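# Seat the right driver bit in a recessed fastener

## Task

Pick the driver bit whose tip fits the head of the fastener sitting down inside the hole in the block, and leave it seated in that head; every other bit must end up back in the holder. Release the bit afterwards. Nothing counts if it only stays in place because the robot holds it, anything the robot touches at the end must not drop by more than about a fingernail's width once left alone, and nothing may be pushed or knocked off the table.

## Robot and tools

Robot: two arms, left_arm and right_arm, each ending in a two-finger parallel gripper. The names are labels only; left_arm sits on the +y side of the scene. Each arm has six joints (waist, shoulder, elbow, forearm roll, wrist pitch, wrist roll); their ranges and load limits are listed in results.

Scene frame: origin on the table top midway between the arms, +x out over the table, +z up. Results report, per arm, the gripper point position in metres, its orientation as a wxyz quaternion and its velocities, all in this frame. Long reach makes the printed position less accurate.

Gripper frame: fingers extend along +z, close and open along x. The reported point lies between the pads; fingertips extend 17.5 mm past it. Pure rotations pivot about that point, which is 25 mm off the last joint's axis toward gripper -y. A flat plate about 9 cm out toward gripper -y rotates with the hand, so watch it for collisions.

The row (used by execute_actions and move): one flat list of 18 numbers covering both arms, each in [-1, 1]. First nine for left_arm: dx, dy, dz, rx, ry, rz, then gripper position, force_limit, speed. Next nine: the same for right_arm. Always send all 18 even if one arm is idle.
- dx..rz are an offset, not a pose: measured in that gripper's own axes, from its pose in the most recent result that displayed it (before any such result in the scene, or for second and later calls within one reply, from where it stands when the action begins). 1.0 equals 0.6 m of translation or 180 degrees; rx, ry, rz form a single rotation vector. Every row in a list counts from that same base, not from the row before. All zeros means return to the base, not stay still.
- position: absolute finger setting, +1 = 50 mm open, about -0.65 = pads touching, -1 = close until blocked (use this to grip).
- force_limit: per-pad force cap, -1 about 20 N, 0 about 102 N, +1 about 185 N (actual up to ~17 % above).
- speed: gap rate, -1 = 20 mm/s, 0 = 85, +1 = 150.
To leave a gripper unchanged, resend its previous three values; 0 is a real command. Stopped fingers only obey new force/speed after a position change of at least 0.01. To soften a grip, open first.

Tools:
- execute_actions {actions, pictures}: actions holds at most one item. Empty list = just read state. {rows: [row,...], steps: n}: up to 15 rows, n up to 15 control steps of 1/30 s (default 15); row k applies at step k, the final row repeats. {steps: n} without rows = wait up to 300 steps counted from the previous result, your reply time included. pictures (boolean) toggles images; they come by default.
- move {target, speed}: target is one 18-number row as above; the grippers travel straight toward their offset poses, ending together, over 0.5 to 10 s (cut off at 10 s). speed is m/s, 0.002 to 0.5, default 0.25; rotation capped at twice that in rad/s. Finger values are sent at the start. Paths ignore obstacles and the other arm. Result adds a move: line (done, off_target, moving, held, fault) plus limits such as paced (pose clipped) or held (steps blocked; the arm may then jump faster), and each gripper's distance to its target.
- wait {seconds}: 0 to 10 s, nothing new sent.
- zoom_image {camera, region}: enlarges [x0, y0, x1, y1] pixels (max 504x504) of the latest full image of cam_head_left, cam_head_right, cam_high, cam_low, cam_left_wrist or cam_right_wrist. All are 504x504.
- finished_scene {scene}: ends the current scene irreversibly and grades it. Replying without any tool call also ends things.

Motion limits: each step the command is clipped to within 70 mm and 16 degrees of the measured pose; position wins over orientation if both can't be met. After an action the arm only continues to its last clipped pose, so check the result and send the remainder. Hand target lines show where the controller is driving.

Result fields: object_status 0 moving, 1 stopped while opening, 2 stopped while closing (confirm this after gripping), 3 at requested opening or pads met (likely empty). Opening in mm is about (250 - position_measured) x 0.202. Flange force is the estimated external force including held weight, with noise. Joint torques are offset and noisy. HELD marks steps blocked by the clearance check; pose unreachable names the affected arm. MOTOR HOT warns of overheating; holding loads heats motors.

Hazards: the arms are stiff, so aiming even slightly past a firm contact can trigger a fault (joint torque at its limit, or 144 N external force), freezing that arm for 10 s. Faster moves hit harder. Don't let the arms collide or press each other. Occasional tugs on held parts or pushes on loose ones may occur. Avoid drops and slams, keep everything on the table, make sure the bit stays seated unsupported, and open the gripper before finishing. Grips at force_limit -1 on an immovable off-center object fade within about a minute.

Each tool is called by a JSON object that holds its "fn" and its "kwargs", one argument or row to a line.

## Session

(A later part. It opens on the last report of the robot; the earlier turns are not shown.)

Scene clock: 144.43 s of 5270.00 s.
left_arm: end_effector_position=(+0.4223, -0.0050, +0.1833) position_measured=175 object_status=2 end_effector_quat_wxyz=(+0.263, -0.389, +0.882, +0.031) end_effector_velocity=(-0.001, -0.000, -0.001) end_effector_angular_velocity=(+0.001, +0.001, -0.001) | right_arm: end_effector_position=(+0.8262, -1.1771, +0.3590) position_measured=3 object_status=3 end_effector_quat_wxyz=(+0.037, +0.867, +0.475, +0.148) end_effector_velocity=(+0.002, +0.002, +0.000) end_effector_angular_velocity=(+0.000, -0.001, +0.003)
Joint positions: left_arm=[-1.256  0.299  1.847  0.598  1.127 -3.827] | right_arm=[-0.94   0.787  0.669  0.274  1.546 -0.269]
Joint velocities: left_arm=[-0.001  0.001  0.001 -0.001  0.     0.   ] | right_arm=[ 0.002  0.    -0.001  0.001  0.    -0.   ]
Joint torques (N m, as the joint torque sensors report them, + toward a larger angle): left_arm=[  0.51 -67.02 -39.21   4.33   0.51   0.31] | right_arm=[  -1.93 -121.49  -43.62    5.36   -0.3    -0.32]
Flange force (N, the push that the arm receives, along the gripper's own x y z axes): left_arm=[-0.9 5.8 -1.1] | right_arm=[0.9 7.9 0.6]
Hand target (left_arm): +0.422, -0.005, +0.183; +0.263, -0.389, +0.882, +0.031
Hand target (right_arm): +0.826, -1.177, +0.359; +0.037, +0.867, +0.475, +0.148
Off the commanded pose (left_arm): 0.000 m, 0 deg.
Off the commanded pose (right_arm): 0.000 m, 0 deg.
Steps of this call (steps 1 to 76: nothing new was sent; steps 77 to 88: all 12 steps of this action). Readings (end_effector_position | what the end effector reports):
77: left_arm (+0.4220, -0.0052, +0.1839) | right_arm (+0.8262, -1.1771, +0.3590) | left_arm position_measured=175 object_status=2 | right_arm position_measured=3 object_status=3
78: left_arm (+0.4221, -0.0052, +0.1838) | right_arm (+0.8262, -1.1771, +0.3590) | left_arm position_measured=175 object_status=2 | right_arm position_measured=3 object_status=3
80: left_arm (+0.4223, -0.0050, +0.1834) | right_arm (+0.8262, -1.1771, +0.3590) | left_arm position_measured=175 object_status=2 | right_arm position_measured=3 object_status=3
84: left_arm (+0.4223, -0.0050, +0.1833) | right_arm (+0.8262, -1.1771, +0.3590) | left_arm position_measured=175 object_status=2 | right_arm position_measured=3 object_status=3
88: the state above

{"fn": "move", "kwargs": {
  "target": [0,0,0.0017,0,0,0,-1,-0.3,-0.5,0,0,0,0,0,0,1,0,0],
  "speed": 0.002
}}

{"fn": "zoom_image", "kwargs": {
  "camera": "cam_left_wrist",
  "region": [220,160,290,230]
}}

Scene clock: 147.53 s of 5270.00 s.
left_arm: end_effector_position=(+0.4227, -0.0048, +0.1825) position_measured=175 object_status=2 end_effector_quat_wxyz=(+0.263, -0.389, +0.882, +0.031) end_effector_velocity=(-0.001, +0.001, -0.001) end_effector_angular_velocity=(+0.002, +0.001, -0.001) | right_arm: end_effector_position=(+0.8262, -1.1771, +0.3590) position_measured=3 object_status=3 end_effector_quat_wxyz=(+0.037, +0.867, +0.475, +0.148) end_effector_velocity=(-0.001, -0.001, -0.001) end_effector_angular_velocity=(+0.001, +0.000, -0.002)
Joint positions: left_arm=[-1.255  0.3    1.847  0.598  1.125 -3.827] | right_arm=[-0.94   0.787  0.669  0.274  1.546 -0.269]
Joint velocities: left_arm=[-0.001 -0.     0.003 -0.    -0.001  0.001] | right_arm=[-0.002  0.     0.001  0.    -0.     0.   ]
Joint torques (N m, as the joint torque sensors report them, + toward a larger angle): left_arm=[  0.3  -68.31 -39.84   4.36   0.71  -0.07] | right_arm=[  -0.99 -122.45  -44.61    5.79   -0.45   -0.85]
Flange force (N, the push that the arm receives, along the gripper's own x y z axes): left_arm=[-1.0 5.2 0.8] | right_arm=[-0.3 6.2 1.6]
Hand target (left_arm): +0.423, -0.005, +0.182; +0.263, -0.389, +0.882, +0.031
Hand target (right_arm): +0.826, -1.177, +0.359; +0.037, +0.867, +0.475, +0.148
Off the commanded pose (left_arm): 0.000 m, 0 deg.
Off the commanded pose (right_arm): 0.000 m, 0 deg.
move: done

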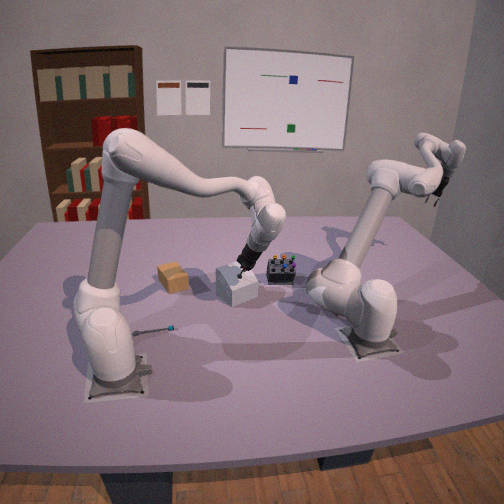

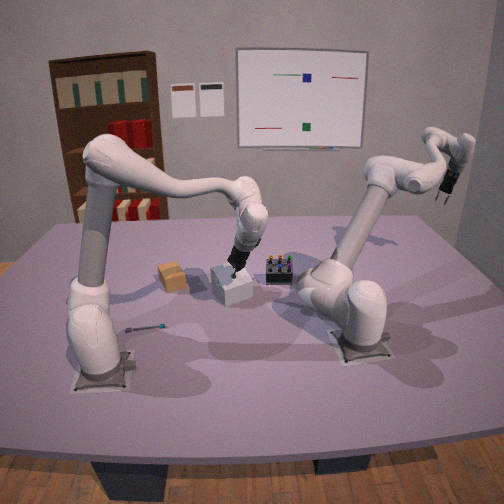

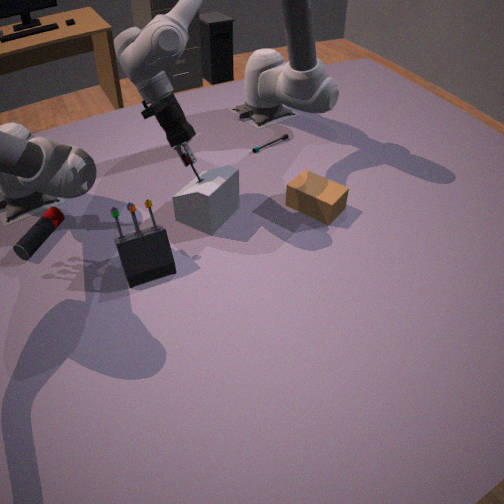

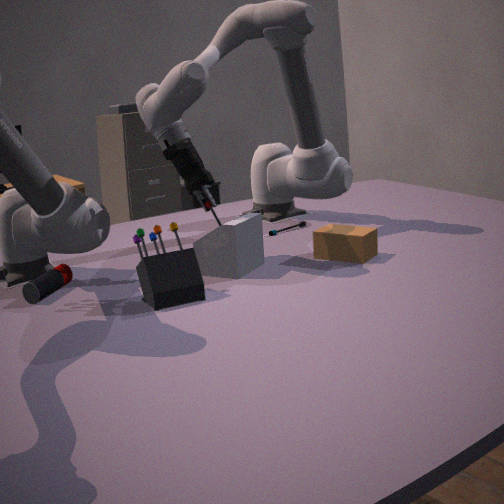

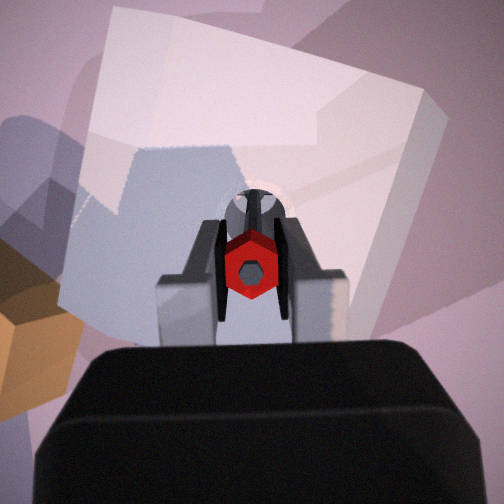

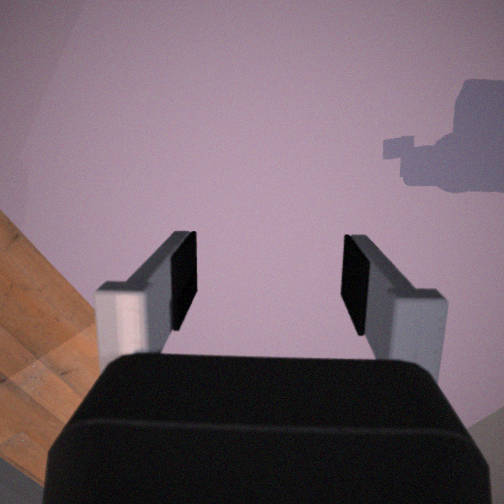

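Region (220, 160, 290, 230) of cam_left_wrist's 504x504 image, scaled by 7.200, with more detail than that image has.

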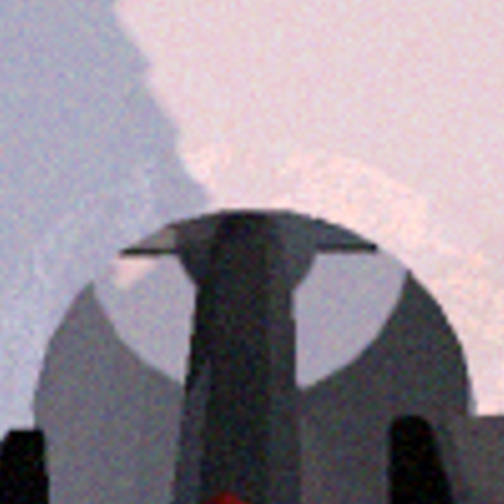

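{"fn": "move", "kwargs": {
  "target": [0,0,0.0017,0,0,0,-1,-0.3,-0.5,0,0,0,0,0,0,1,0,0],
  "speed": 0.002
}}

{"fn": "zoom_image", "kwargs": {
  "camera": "cam_left_wrist",
  "region": [220,160,290,230]
}}

Scene clock: 151.43 s of 5270.00 s.
left_arm: end_effector_position=(+0.4232, -0.0046, +0.1817) position_measured=175 object_status=2 end_effector_quat_wxyz=(+0.263, -0.389, +0.882, +0.031) end_effector_velocity=(+0.001, +0.001, -0.002) end_effector_angular_velocity=(+0.003, -0.000, -0.000) | right_arm: end_effector_position=(+0.8262, -1.1771, +0.3590) position_measured=3 object_status=3 end_effector_quat_wxyz=(+0.037, +0.867, +0.475, +0.148) end_effector_velocity=(-0.001, -0.002, +0.000) end_effector_angular_velocity=(-0.001, -0.000, -0.002)
Joint positions: left_arm=[-1.255  0.3    1.848  0.599  1.124 -3.827] | right_arm=[-0.94   0.787  0.669  0.274  1.546 -0.269]
Joint velocities: left_arm=[ 0.001  0.002  0.002  0.002 -0.001 -0.001] | right_arm=[-0.002  0.    -0.001 -0.001 -0.     0.   ]
Joint torques (N m, as the joint torque sensors report them, + toward a larger angle): left_arm=[ 14.12 -47.29 -22.     4.15   0.6    0.03] | right_arm=[  -0.26 -121.33  -44.44    5.08   -0.52   -0.71]
Flange force (N, the push that the arm receives, along the gripper's own x y z axes): left_arm=[1.4 1.7 -39.1] | right_arm=[-0.5 3.9 0.8]
Hand target (left_arm): +0.423, -0.004, +0.182; +0.263, -0.389, +0.882, +0.031
Hand target (right_arm): +0.826, -1.177, +0.359; +0.037, +0.867, +0.475, +0.148
Off the commanded pose (left_arm): 0.000 m, 0 deg.
Off the commanded pose (right_arm): 0.000 m, 0 deg.
After step 90, 0.17 s passed at rest.
move: done

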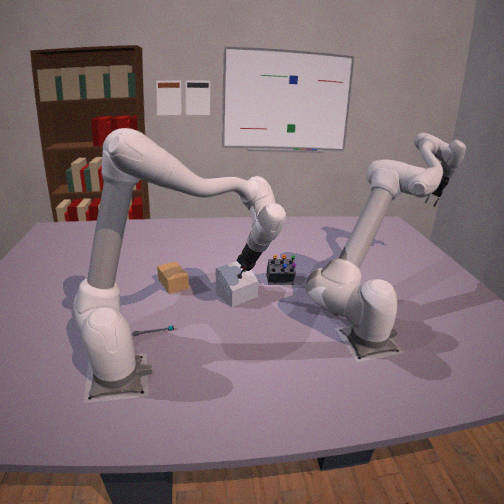

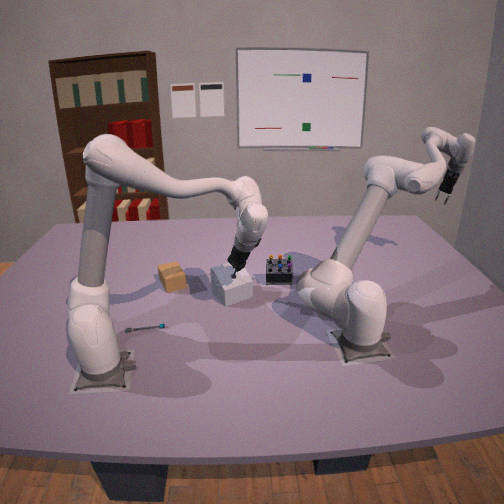

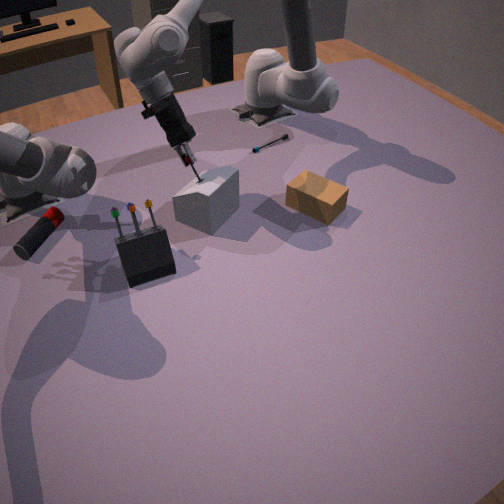

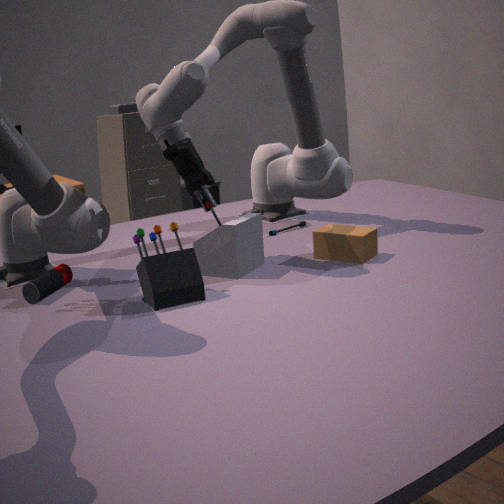

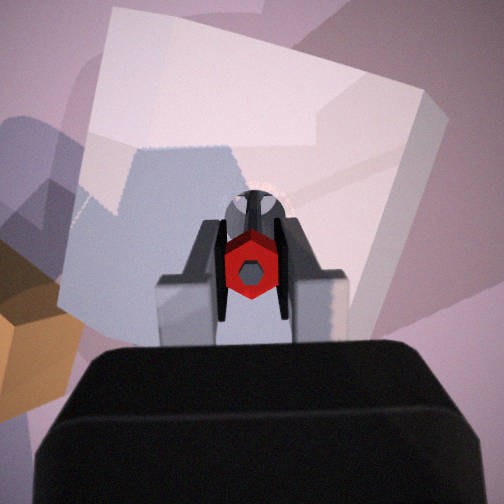

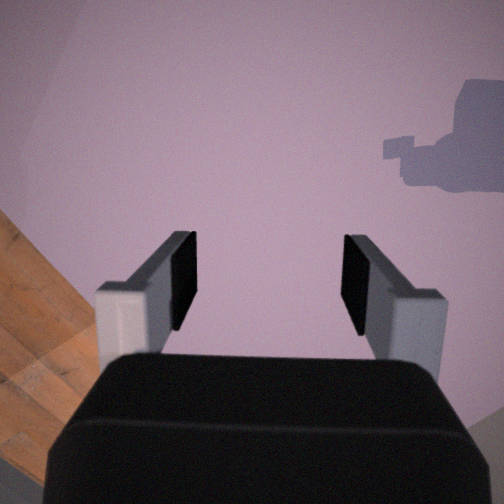

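Region (220, 160, 290, 230) of cam_left_wrist's 504x504 image, scaled by 7.200, with more detail than that image has.

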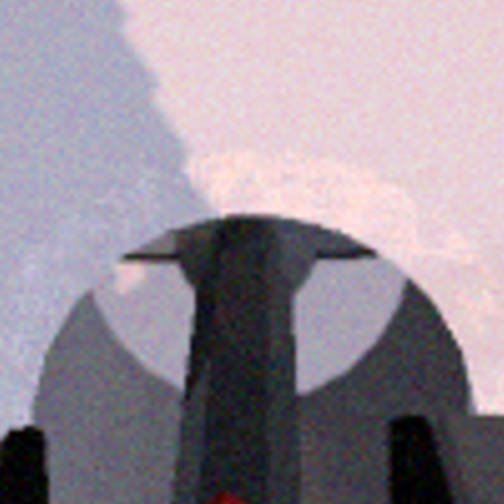

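{"fn": "move", "kwargs": {
  "target": [0,0,-0.0015,0,0,0,-1,-0.3,-0.5,0,0,0,0,0,0,1,0,0],
  "speed": 0.003
}}

{"fn": "move", "kwargs": {
  "target": [0,0.0025,0,0,0,0,-1,-0.3,-0.5,0,0,0,0,0,0,1,0,0],
  "speed": 0.003
}}

{"fn": "zoom_image", "kwargs": {
  "camera": "cam_left_wrist",
  "region": [220,160,290,230]
}}

Scene clock: 154.77 s of 5270.00 s.
left_arm: end_effector_position=(+0.4228, -0.0047, +0.1824) position_measured=175 object_status=2 end_effector_quat_wxyz=(+0.263, -0.389, +0.882, +0.031) end_effector_velocity=(+0.001, +0.001, +0.000) end_effector_angular_velocity=(+0.001, -0.001, +0.002) | right_arm: end_effector_position=(+0.8262, -1.1771, +0.3590) position_measured=3 object_status=3 end_effector_quat_wxyz=(+0.037, +0.867, +0.475, +0.148) end_effector_velocity=(+0.000, -0.000, +0.001) end_effector_angular_velocity=(-0.000, -0.002, -0.000)
Joint positions: left_arm=[-1.255  0.3    1.848  0.598  1.125 -3.827] | right_arm=[-0.94   0.787  0.669  0.274  1.546 -0.269]
Joint velocities: left_arm=[ 0.001 -0.     0.     0.001  0.001 -0.001] | right_arm=[-0.    -0.    -0.001  0.001  0.     0.   ]
Joint torques (N m, as the joint torque sensors report them, + toward a larger angle): left_arm=[ -1.21 -68.08 -39.98   4.43   0.24   0.03] | right_arm=[  -2.46 -121.06  -44.32    5.4    -0.41   -0.38]
Flange force (N, the push that the arm receives, along the gripper's own x y z axes): left_arm=[-3.4 5.0 1.1] | right_arm=[1.7 4.1 1.6]
Hand target (left_arm): +0.423, -0.005, +0.182; +0.263, -0.389, +0.882, +0.031
Hand target (right_arm): +0.826, -1.177, +0.359; +0.037, +0.867, +0.475, +0.148
Off the commanded pose (left_arm): 0.000 m, 0 deg.
Off the commanded pose (right_arm): 0.000 m, 0 deg.
move: done

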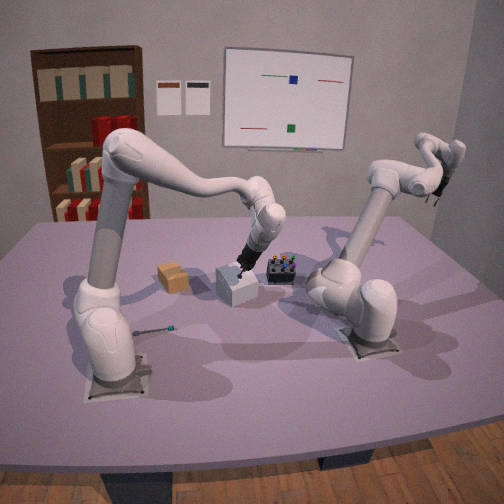

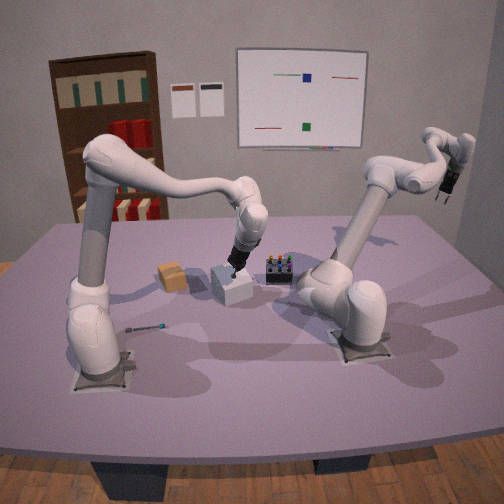

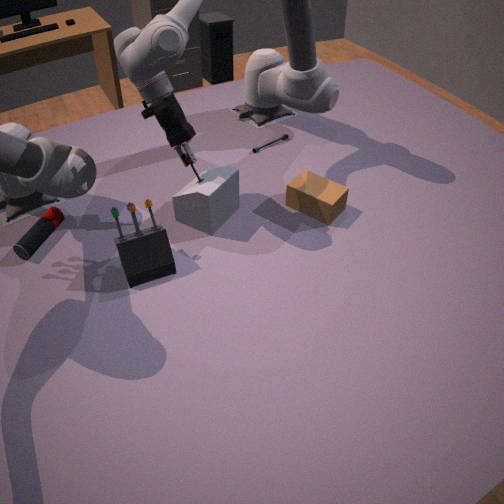

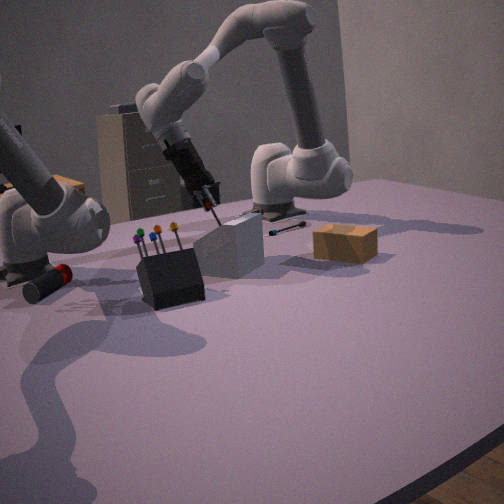

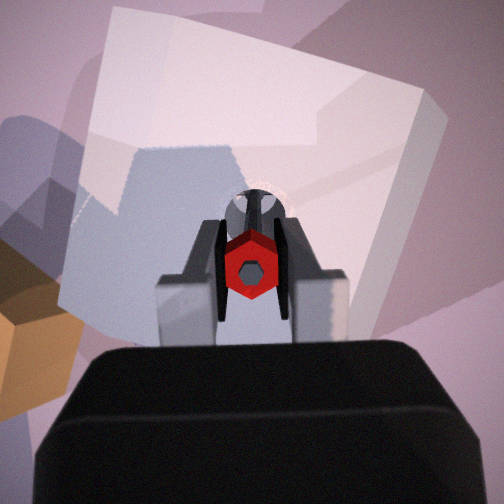

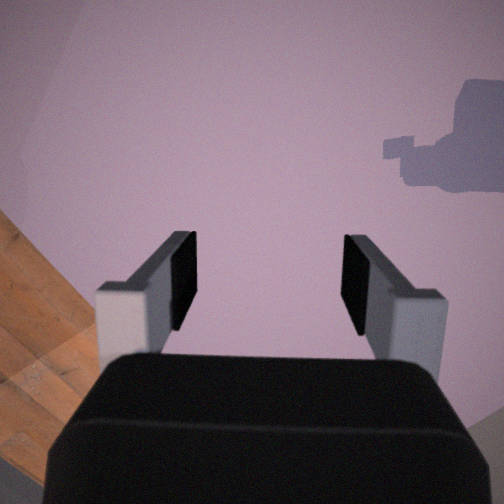

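Scene clock: 155.50 s of 5270.00 s.
left_arm: end_effector_position=(+0.4217, -0.0037, +0.1822) position_measured=175 object_status=2 end_effector_quat_wxyz=(+0.263, -0.389, +0.882, +0.031) end_effector_velocity=(-0.000, +0.001, -0.000) end_effector_angular_velocity=(+0.002, +0.001, -0.001) | right_arm: end_effector_position=(+0.8262, -1.1771, +0.3590) position_measured=3 object_status=3 end_effector_quat_wxyz=(+0.037, +0.867, +0.475, +0.148) end_effector_velocity=(-0.001, -0.001, -0.000) end_effector_angular_velocity=(+0.000, +0.000, -0.001)
Joint positions: left_arm=[-1.256  0.298  1.851  0.598  1.125 -3.828] | right_arm=[-0.94   0.787  0.669  0.274  1.546 -0.269]
Joint velocities: left_arm=[ 0.    -0.001  0.001  0.     0.     0.001] | right_arm=[-0.002 -0.     0.     0.     0.    -0.   ]
Joint torques (N m, as the joint torque sensors report them, + toward a larger angle): left_arm=[  1.11 -67.67 -39.26   4.56   0.25  -0.38] | right_arm=[  -1.83 -120.91  -45.23    5.48   -0.43   -0.6 ]
Flange force (N, the push that the arm receives, along the gripper's own x y z axes): left_arm=[-1.0 4.6 -1.7] | right_arm=[1.4 -0.9 2.9]
Hand target (left_arm): +0.422, -0.004, +0.182; +0.263, -0.389, +0.882, +0.031
Hand target (right_arm): +0.826, -1.177, +0.359; +0.037, +0.867, +0.475, +0.148
Off the commanded pose (left_arm): 0.000 m, 0 deg.
Off the commanded pose (right_arm): 0.000 m, 0 deg.
move: done

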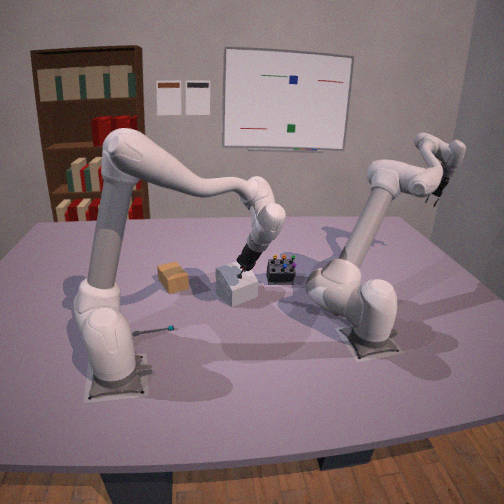

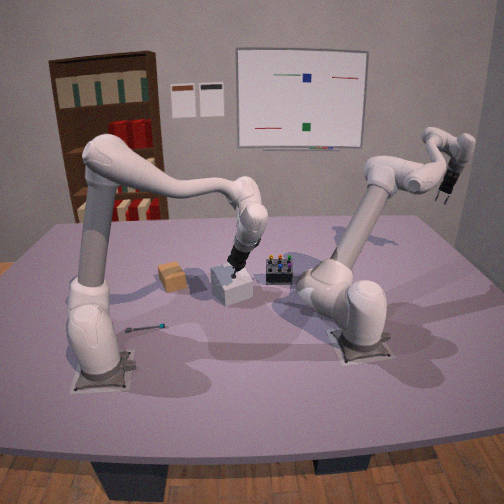

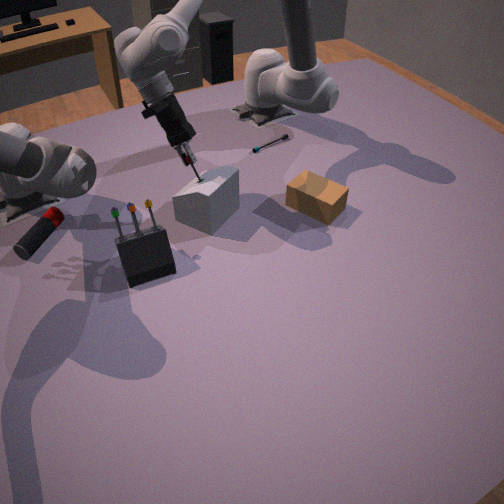

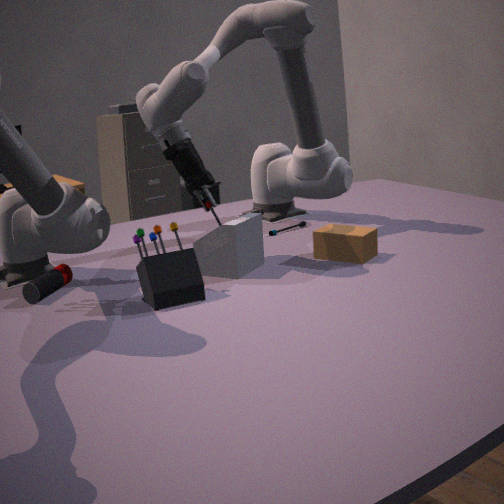

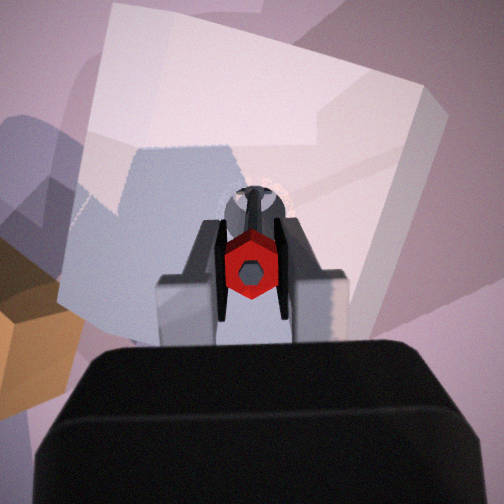

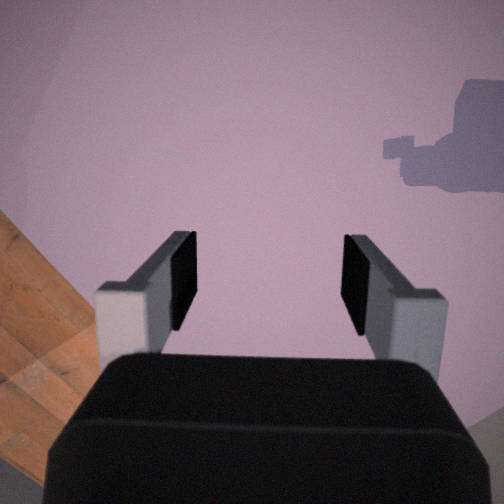

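Region (220, 160, 290, 230) of cam_left_wrist's 504x504 image, scaled by 7.200, with more detail than that image has.

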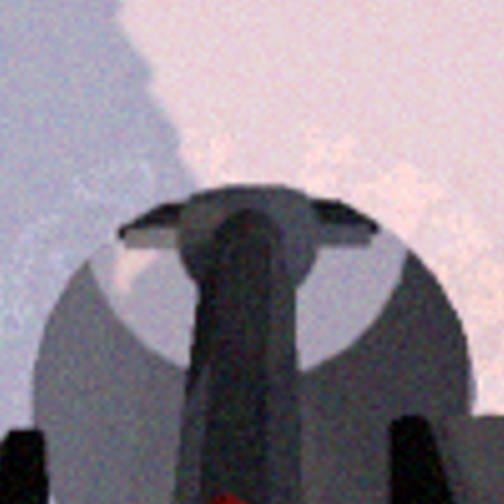

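{"fn": "move", "kwargs": {
  "target": [0,-0.0002,0.002,0,0,0,-1,-0.3,-0.5,0,0,0,0,0,0,1,0,0],
  "speed": 0.002
}}

Scene clock: 158.70 s of 5270.00 s.
left_arm: end_effector_position=(+0.4223, -0.0035, +0.1811) position_measured=175 object_status=2 end_effector_quat_wxyz=(+0.263, -0.389, +0.882, +0.031) end_effector_velocity=(-0.000, +0.000, -0.001) end_effector_angular_velocity=(+0.001, +0.002, +0.001) | right_arm: end_effector_position=(+0.8262, -1.1771, +0.3590) position_measured=3 object_status=3 end_effector_quat_wxyz=(+0.037, +0.867, +0.475, +0.148) end_effector_velocity=(-0.001, -0.000, +0.000) end_effector_angular_velocity=(-0.001, +0.001, -0.001)
Joint positions: left_arm=[-1.255  0.299  1.851  0.599  1.123 -3.829] | right_arm=[-0.94   0.787  0.669  0.274  1.546 -0.269]
Joint velocities: left_arm=[-0.     0.001  0.001 -0.001  0.    -0.   ] | right_arm=[-0.001 -0.    -0.    -0.001  0.001  0.   ]
Joint torques (N m, as the joint torque sensors report them, + toward a larger angle): left_arm=[  2.59 -68.84 -39.71   4.31   0.     0.03] | right_arm=[   0.65 -122.33  -43.66    5.22   -0.5    -0.71]
Flange force (N, the push that the arm receives, along the gripper's own x y z axes): left_arm=[3.0 5.0 -1.5] | right_arm=[-2.5 10.2 -0.1]
Hand target (left_arm): +0.422, -0.003, +0.181; +0.263, -0.389, +0.882, +0.031
Hand target (right_arm): +0.826, -1.177, +0.359; +0.037, +0.867, +0.475, +0.148
Off the commanded pose (left_arm): 0.000 m, 0 deg.
Off the commanded pose (right_arm): 0.000 m, 0 deg.
move: done

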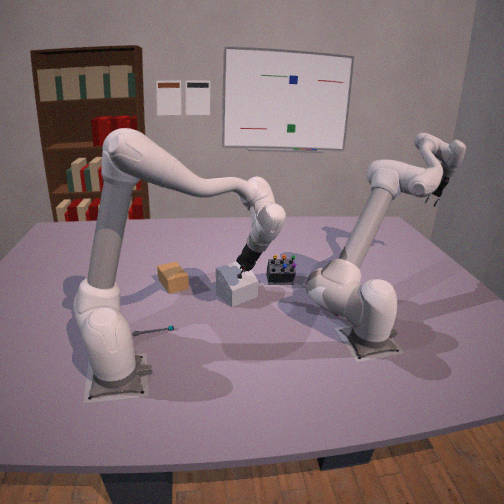

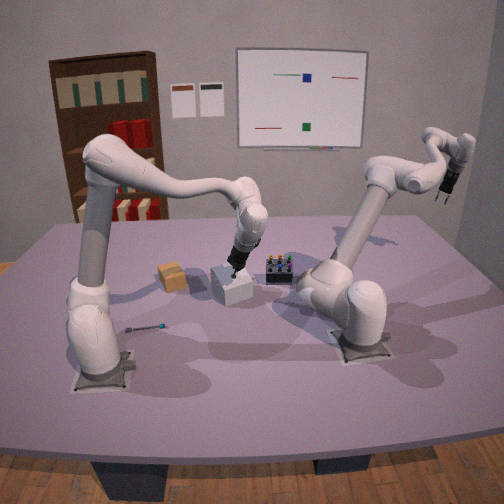

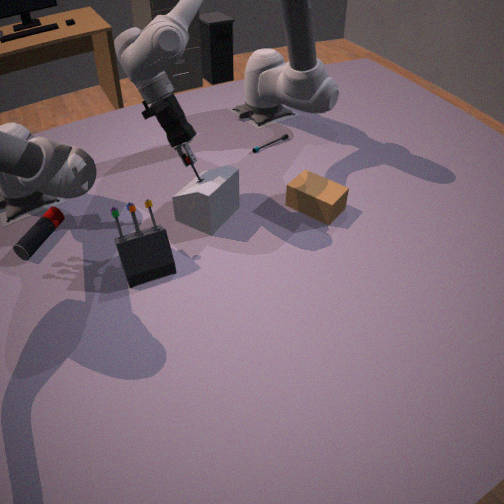

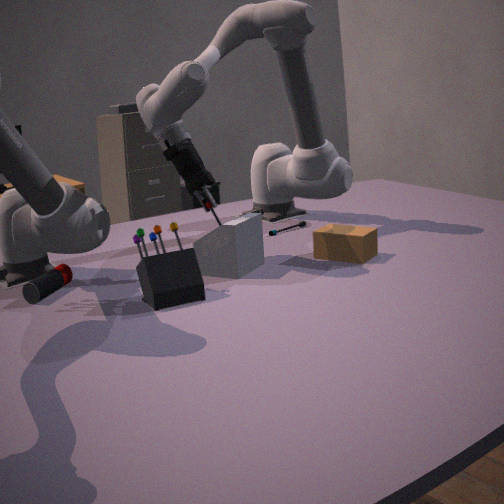

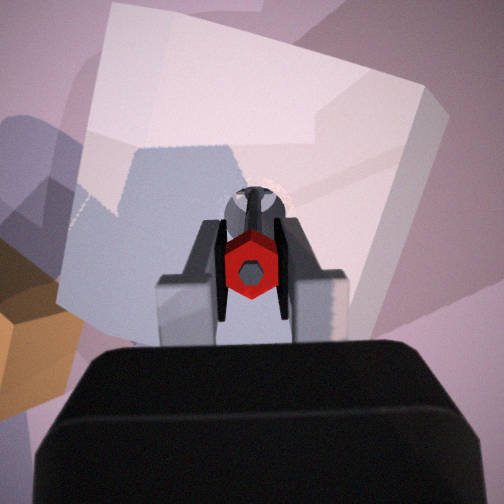

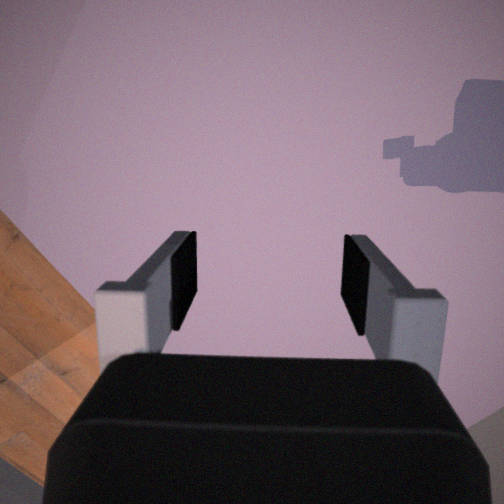

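Entering now.

{"fn": "move", "kwargs": {
  "target": [0,0,0.006,0,0,0,-1,-0.3,-0.5,0,0,0,0,0,0,1,0,0],
  "speed": 0.003
}}

Scene clock: 161.87 s of 5270.00 s.
left_arm: end_effector_position=(+0.4239, -0.0025, +0.1780) position_measured=175 object_status=2 end_effector_quat_wxyz=(+0.263, -0.389, +0.882, +0.031) end_effector_velocity=(+0.001, -0.000, -0.000) end_effector_angular_velocity=(+0.001, -0.001, -0.001) | right_arm: end_effector_position=(+0.8262, -1.1771, +0.3590) position_measured=3 object_status=3 end_effector_quat_wxyz=(+0.037, +0.867, +0.475, +0.148) end_effector_velocity=(-0.000, +0.000, -0.000) end_effector_angular_velocity=(-0.002, +0.002, +0.000)
Joint positions: left_arm=[-1.252  0.302  1.854  0.601  1.117 -3.83 ] | right_arm=[-0.94   0.787  0.669  0.274  1.546 -0.269]
Joint velocities: left_arm=[ 0.001  0.001 -0.001  0.001 -0.     0.001] | right_arm=[ 0.001 -0.     0.    -0.003 -0.     0.   ]
Joint torques (N m, as the joint torque sensors report them, + toward a larger angle): left_arm=[  1.03 -68.67 -39.2    4.31   0.19  -0.27] | right_arm=[   0.61 -121.49  -44.24    5.32   -0.75   -0.58]
Flange force (N, the push that the arm receives, along the gripper's own x y z axes): left_arm=[0.1 3.3 -0.5] | right_arm=[-1.5 5.7 0.3]
Hand target (left_arm): +0.424, -0.003, +0.178; +0.263, -0.389, +0.882, +0.031
Hand target (right_arm): +0.826, -1.177, +0.359; +0.037, +0.867, +0.475, +0.148
Off the commanded pose (left_arm): 0.000 m, 0 deg.
Off the commanded pose (right_arm): 0.000 m, 0 deg.
move: done

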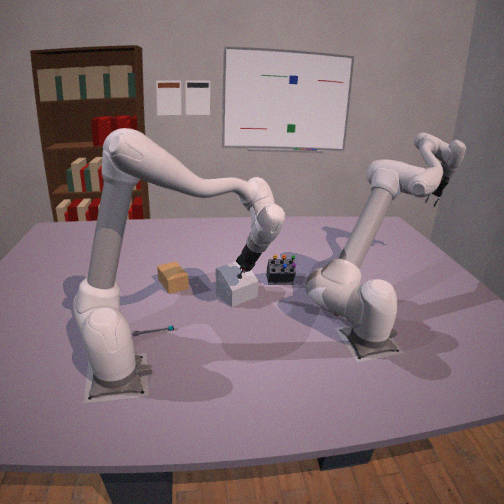

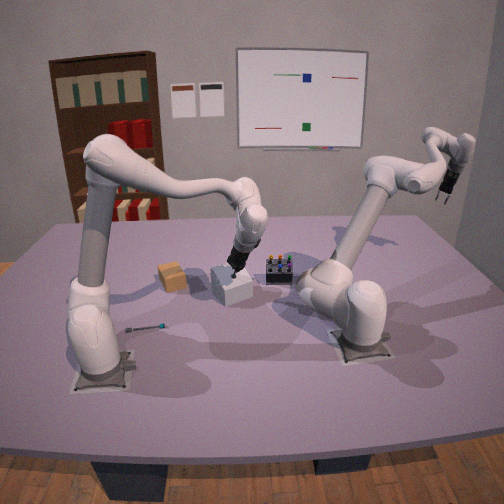

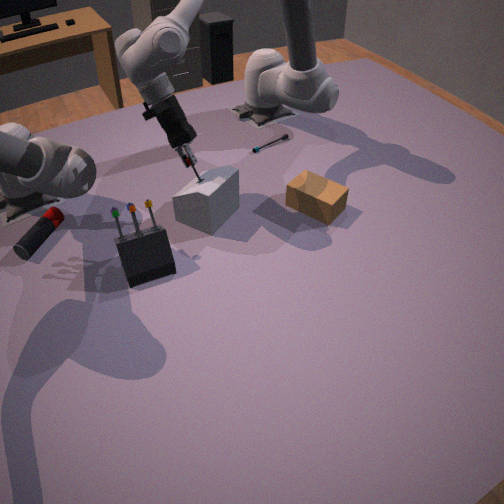

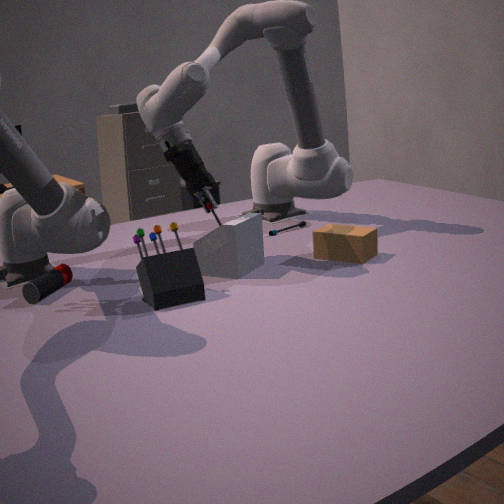

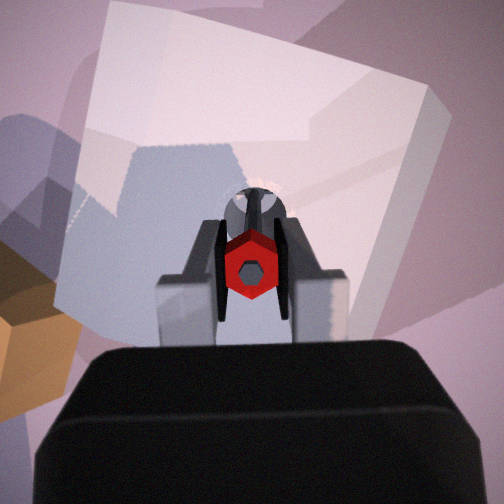

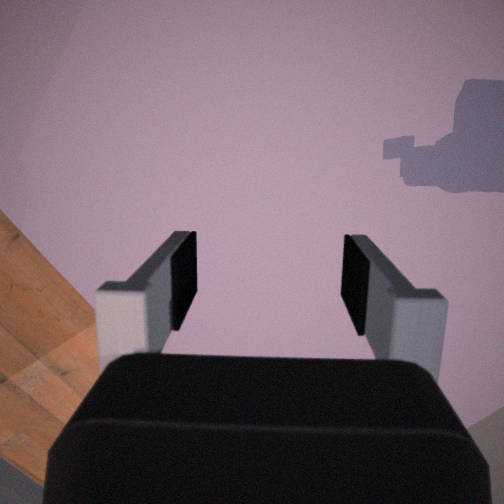

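{"fn": "move", "kwargs": {
  "target": [0,0,0.002,0,0,0,-1,-0.3,-0.5,0,0,0,0,0,0,1,0,0],
  "speed": 0.002
}}

Scene clock: 164.73 s of 5270.00 s.
left_arm: end_effector_position=(+0.4244, -0.0022, +0.1770) position_measured=175 object_status=2 end_effector_quat_wxyz=(+0.263, -0.389, +0.882, +0.031) end_effector_velocity=(-0.000, -0.000, +0.000) end_effector_angular_velocity=(-0.001, +0.001, +0.002) | right_arm: end_effector_position=(+0.8262, -1.1771, +0.3590) position_measured=3 object_status=3 end_effector_quat_wxyz=(+0.037, +0.867, +0.475, +0.148) end_effector_velocity=(-0.001, -0.001, -0.000) end_effector_angular_velocity=(-0.002, +0.002, -0.001)
Joint positions: left_arm=[-1.251  0.303  1.855  0.602  1.115 -3.83 ] | right_arm=[-0.94   0.787  0.669  0.274  1.546 -0.269]
Joint velocities: left_arm=[ 0.    -0.    -0.001 -0.001  0.    -0.   ] | right_arm=[-0.001  0.     0.    -0.003  0.    -0.   ]
Joint torques (N m, as the joint torque sensors report them, + toward a larger angle): left_arm=[ -0.4  -68.27 -39.68   4.25   0.26   0.07] | right_arm=[   0.63 -121.81  -45.      5.11   -0.63   -0.5 ]
Flange force (N, the push that the arm receives, along the gripper's own x y z axes): left_arm=[-1.8 4.9 1.1] | right_arm=[-1.5 2.2 1.5]
Hand target (left_arm): +0.424, -0.002, +0.177; +0.263, -0.389, +0.882, +0.031
Hand target (right_arm): +0.826, -1.177, +0.359; +0.037, +0.867, +0.475, +0.148
Off the commanded pose (left_arm): 0.000 m, 0 deg.
Off the commanded pose (right_arm): 0.000 m, 0 deg.
move: done

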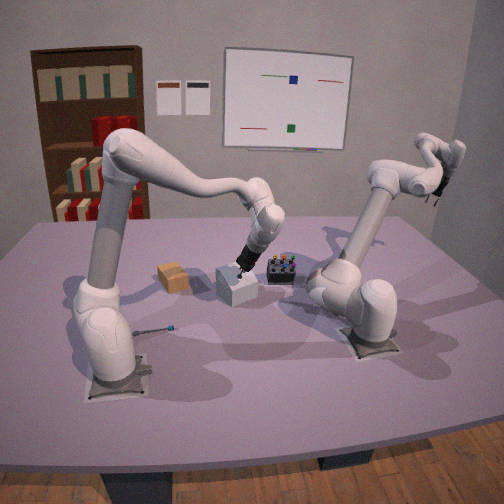

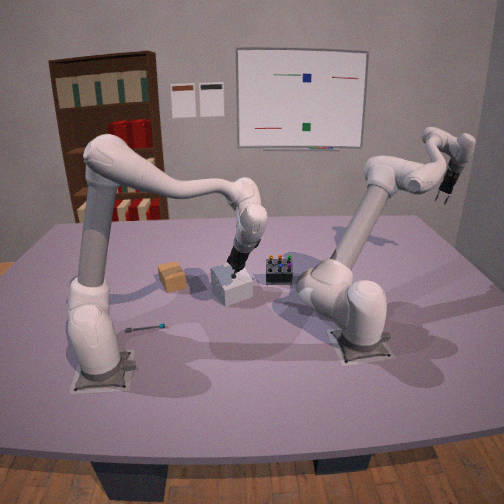

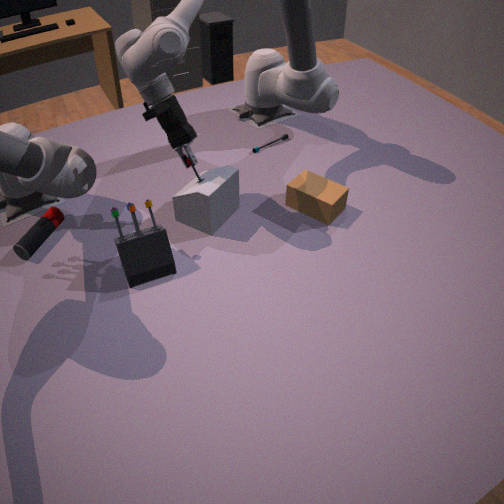

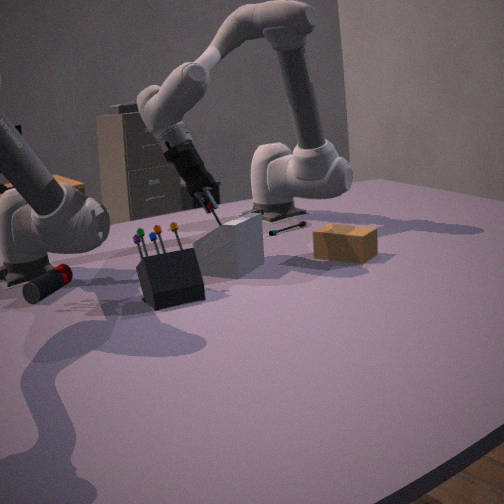

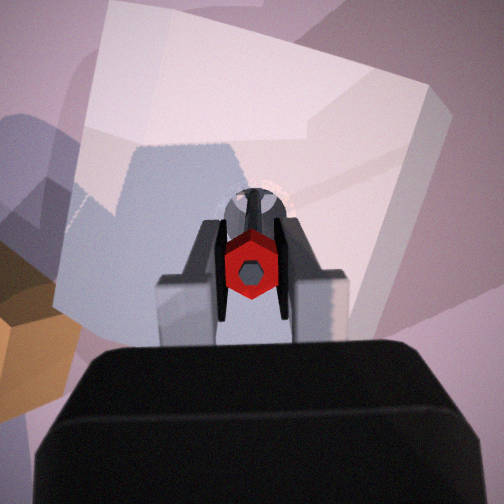

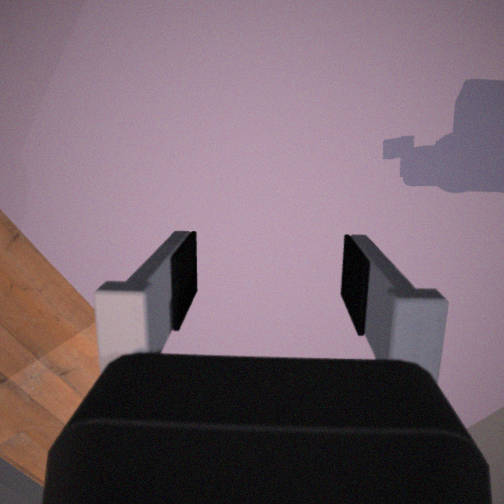

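{"fn": "move", "kwargs": {
  "target": [0,0,0.0017,0,0,0,-1,-0.3,-0.5,0,0,0,0,0,0,1,0,0],
  "speed": 0.002
}}

Scene clock: 166.87 s of 5270.00 s.
left_arm: end_effector_position=(+0.4249, -0.0020, +0.1761) position_measured=175 object_status=2 end_effector_quat_wxyz=(+0.263, -0.389, +0.882, +0.031) end_effector_velocity=(-0.000, +0.001, -0.001) end_effector_angular_velocity=(-0.000, +0.001, +0.002) | right_arm: end_effector_position=(+0.8262, -1.1771, +0.3590) position_measured=3 object_status=3 end_effector_quat_wxyz=(+0.037, +0.867, +0.475, +0.148) end_effector_velocity=(+0.000, +0.000, +0.001) end_effector_angular_velocity=(-0.002, +0.000, +0.001)
Joint positions: left_arm=[-1.25   0.304  1.856  0.603  1.113 -3.831] | right_arm=[-0.94   0.787  0.669  0.274  1.546 -0.269]
Joint velocities: left_arm=[ 0.001 -0.     0.002 -0.001 -0.    -0.001] | right_arm=[ 0.001 -0.    -0.001 -0.002 -0.     0.   ]
Joint torques (N m, as the joint torque sensors report them, + toward a larger angle): left_arm=[  1.08 -69.13 -39.28   4.28   0.52  -0.1 ] | right_arm=[  -0.75 -121.73  -44.46    5.44   -0.24   -0.67]
Flange force (N, the push that the arm receives, along the gripper's own x y z axes): left_arm=[0.4 4.1 0.3] | right_arm=[0.7 4.4 1.9]
Hand target (left_arm): +0.425, -0.002, +0.176; +0.263, -0.389, +0.882, +0.031
Hand target (right_arm): +0.826, -1.177, +0.359; +0.037, +0.867, +0.475, +0.148
Off the commanded pose (left_arm): 0.000 m, 0 deg.
Off the commanded pose (right_arm): 0.000 m, 0 deg.
move: done

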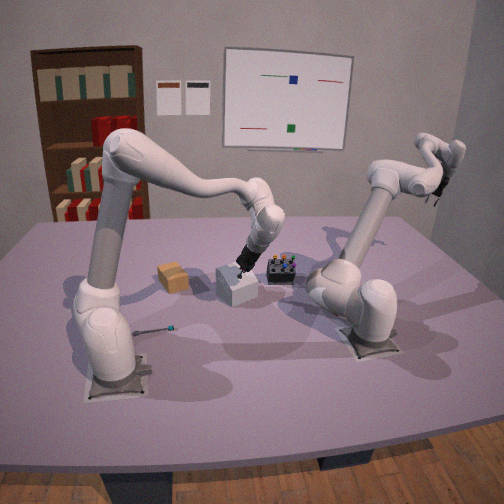

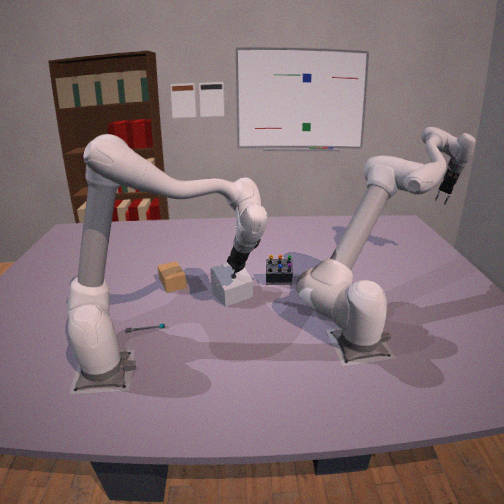

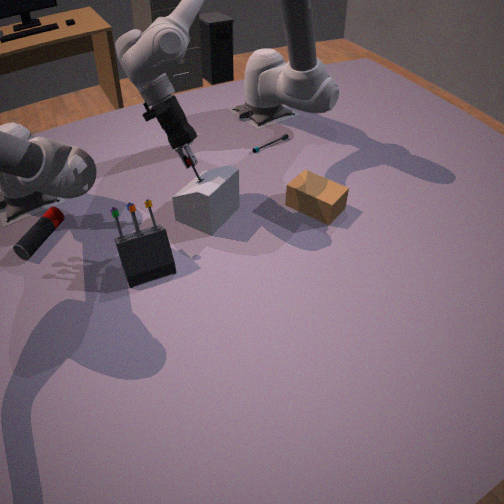

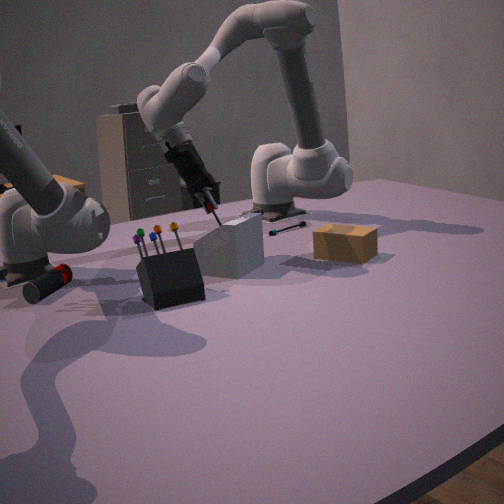

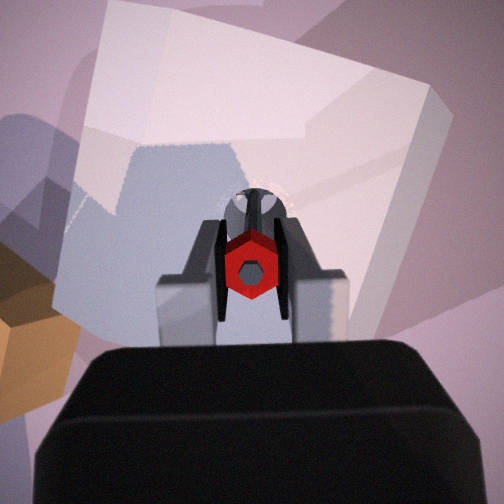

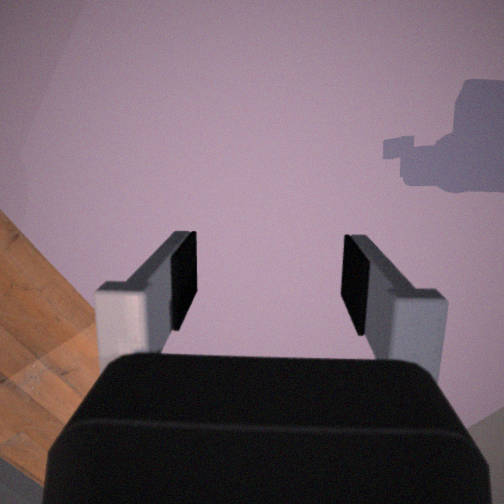

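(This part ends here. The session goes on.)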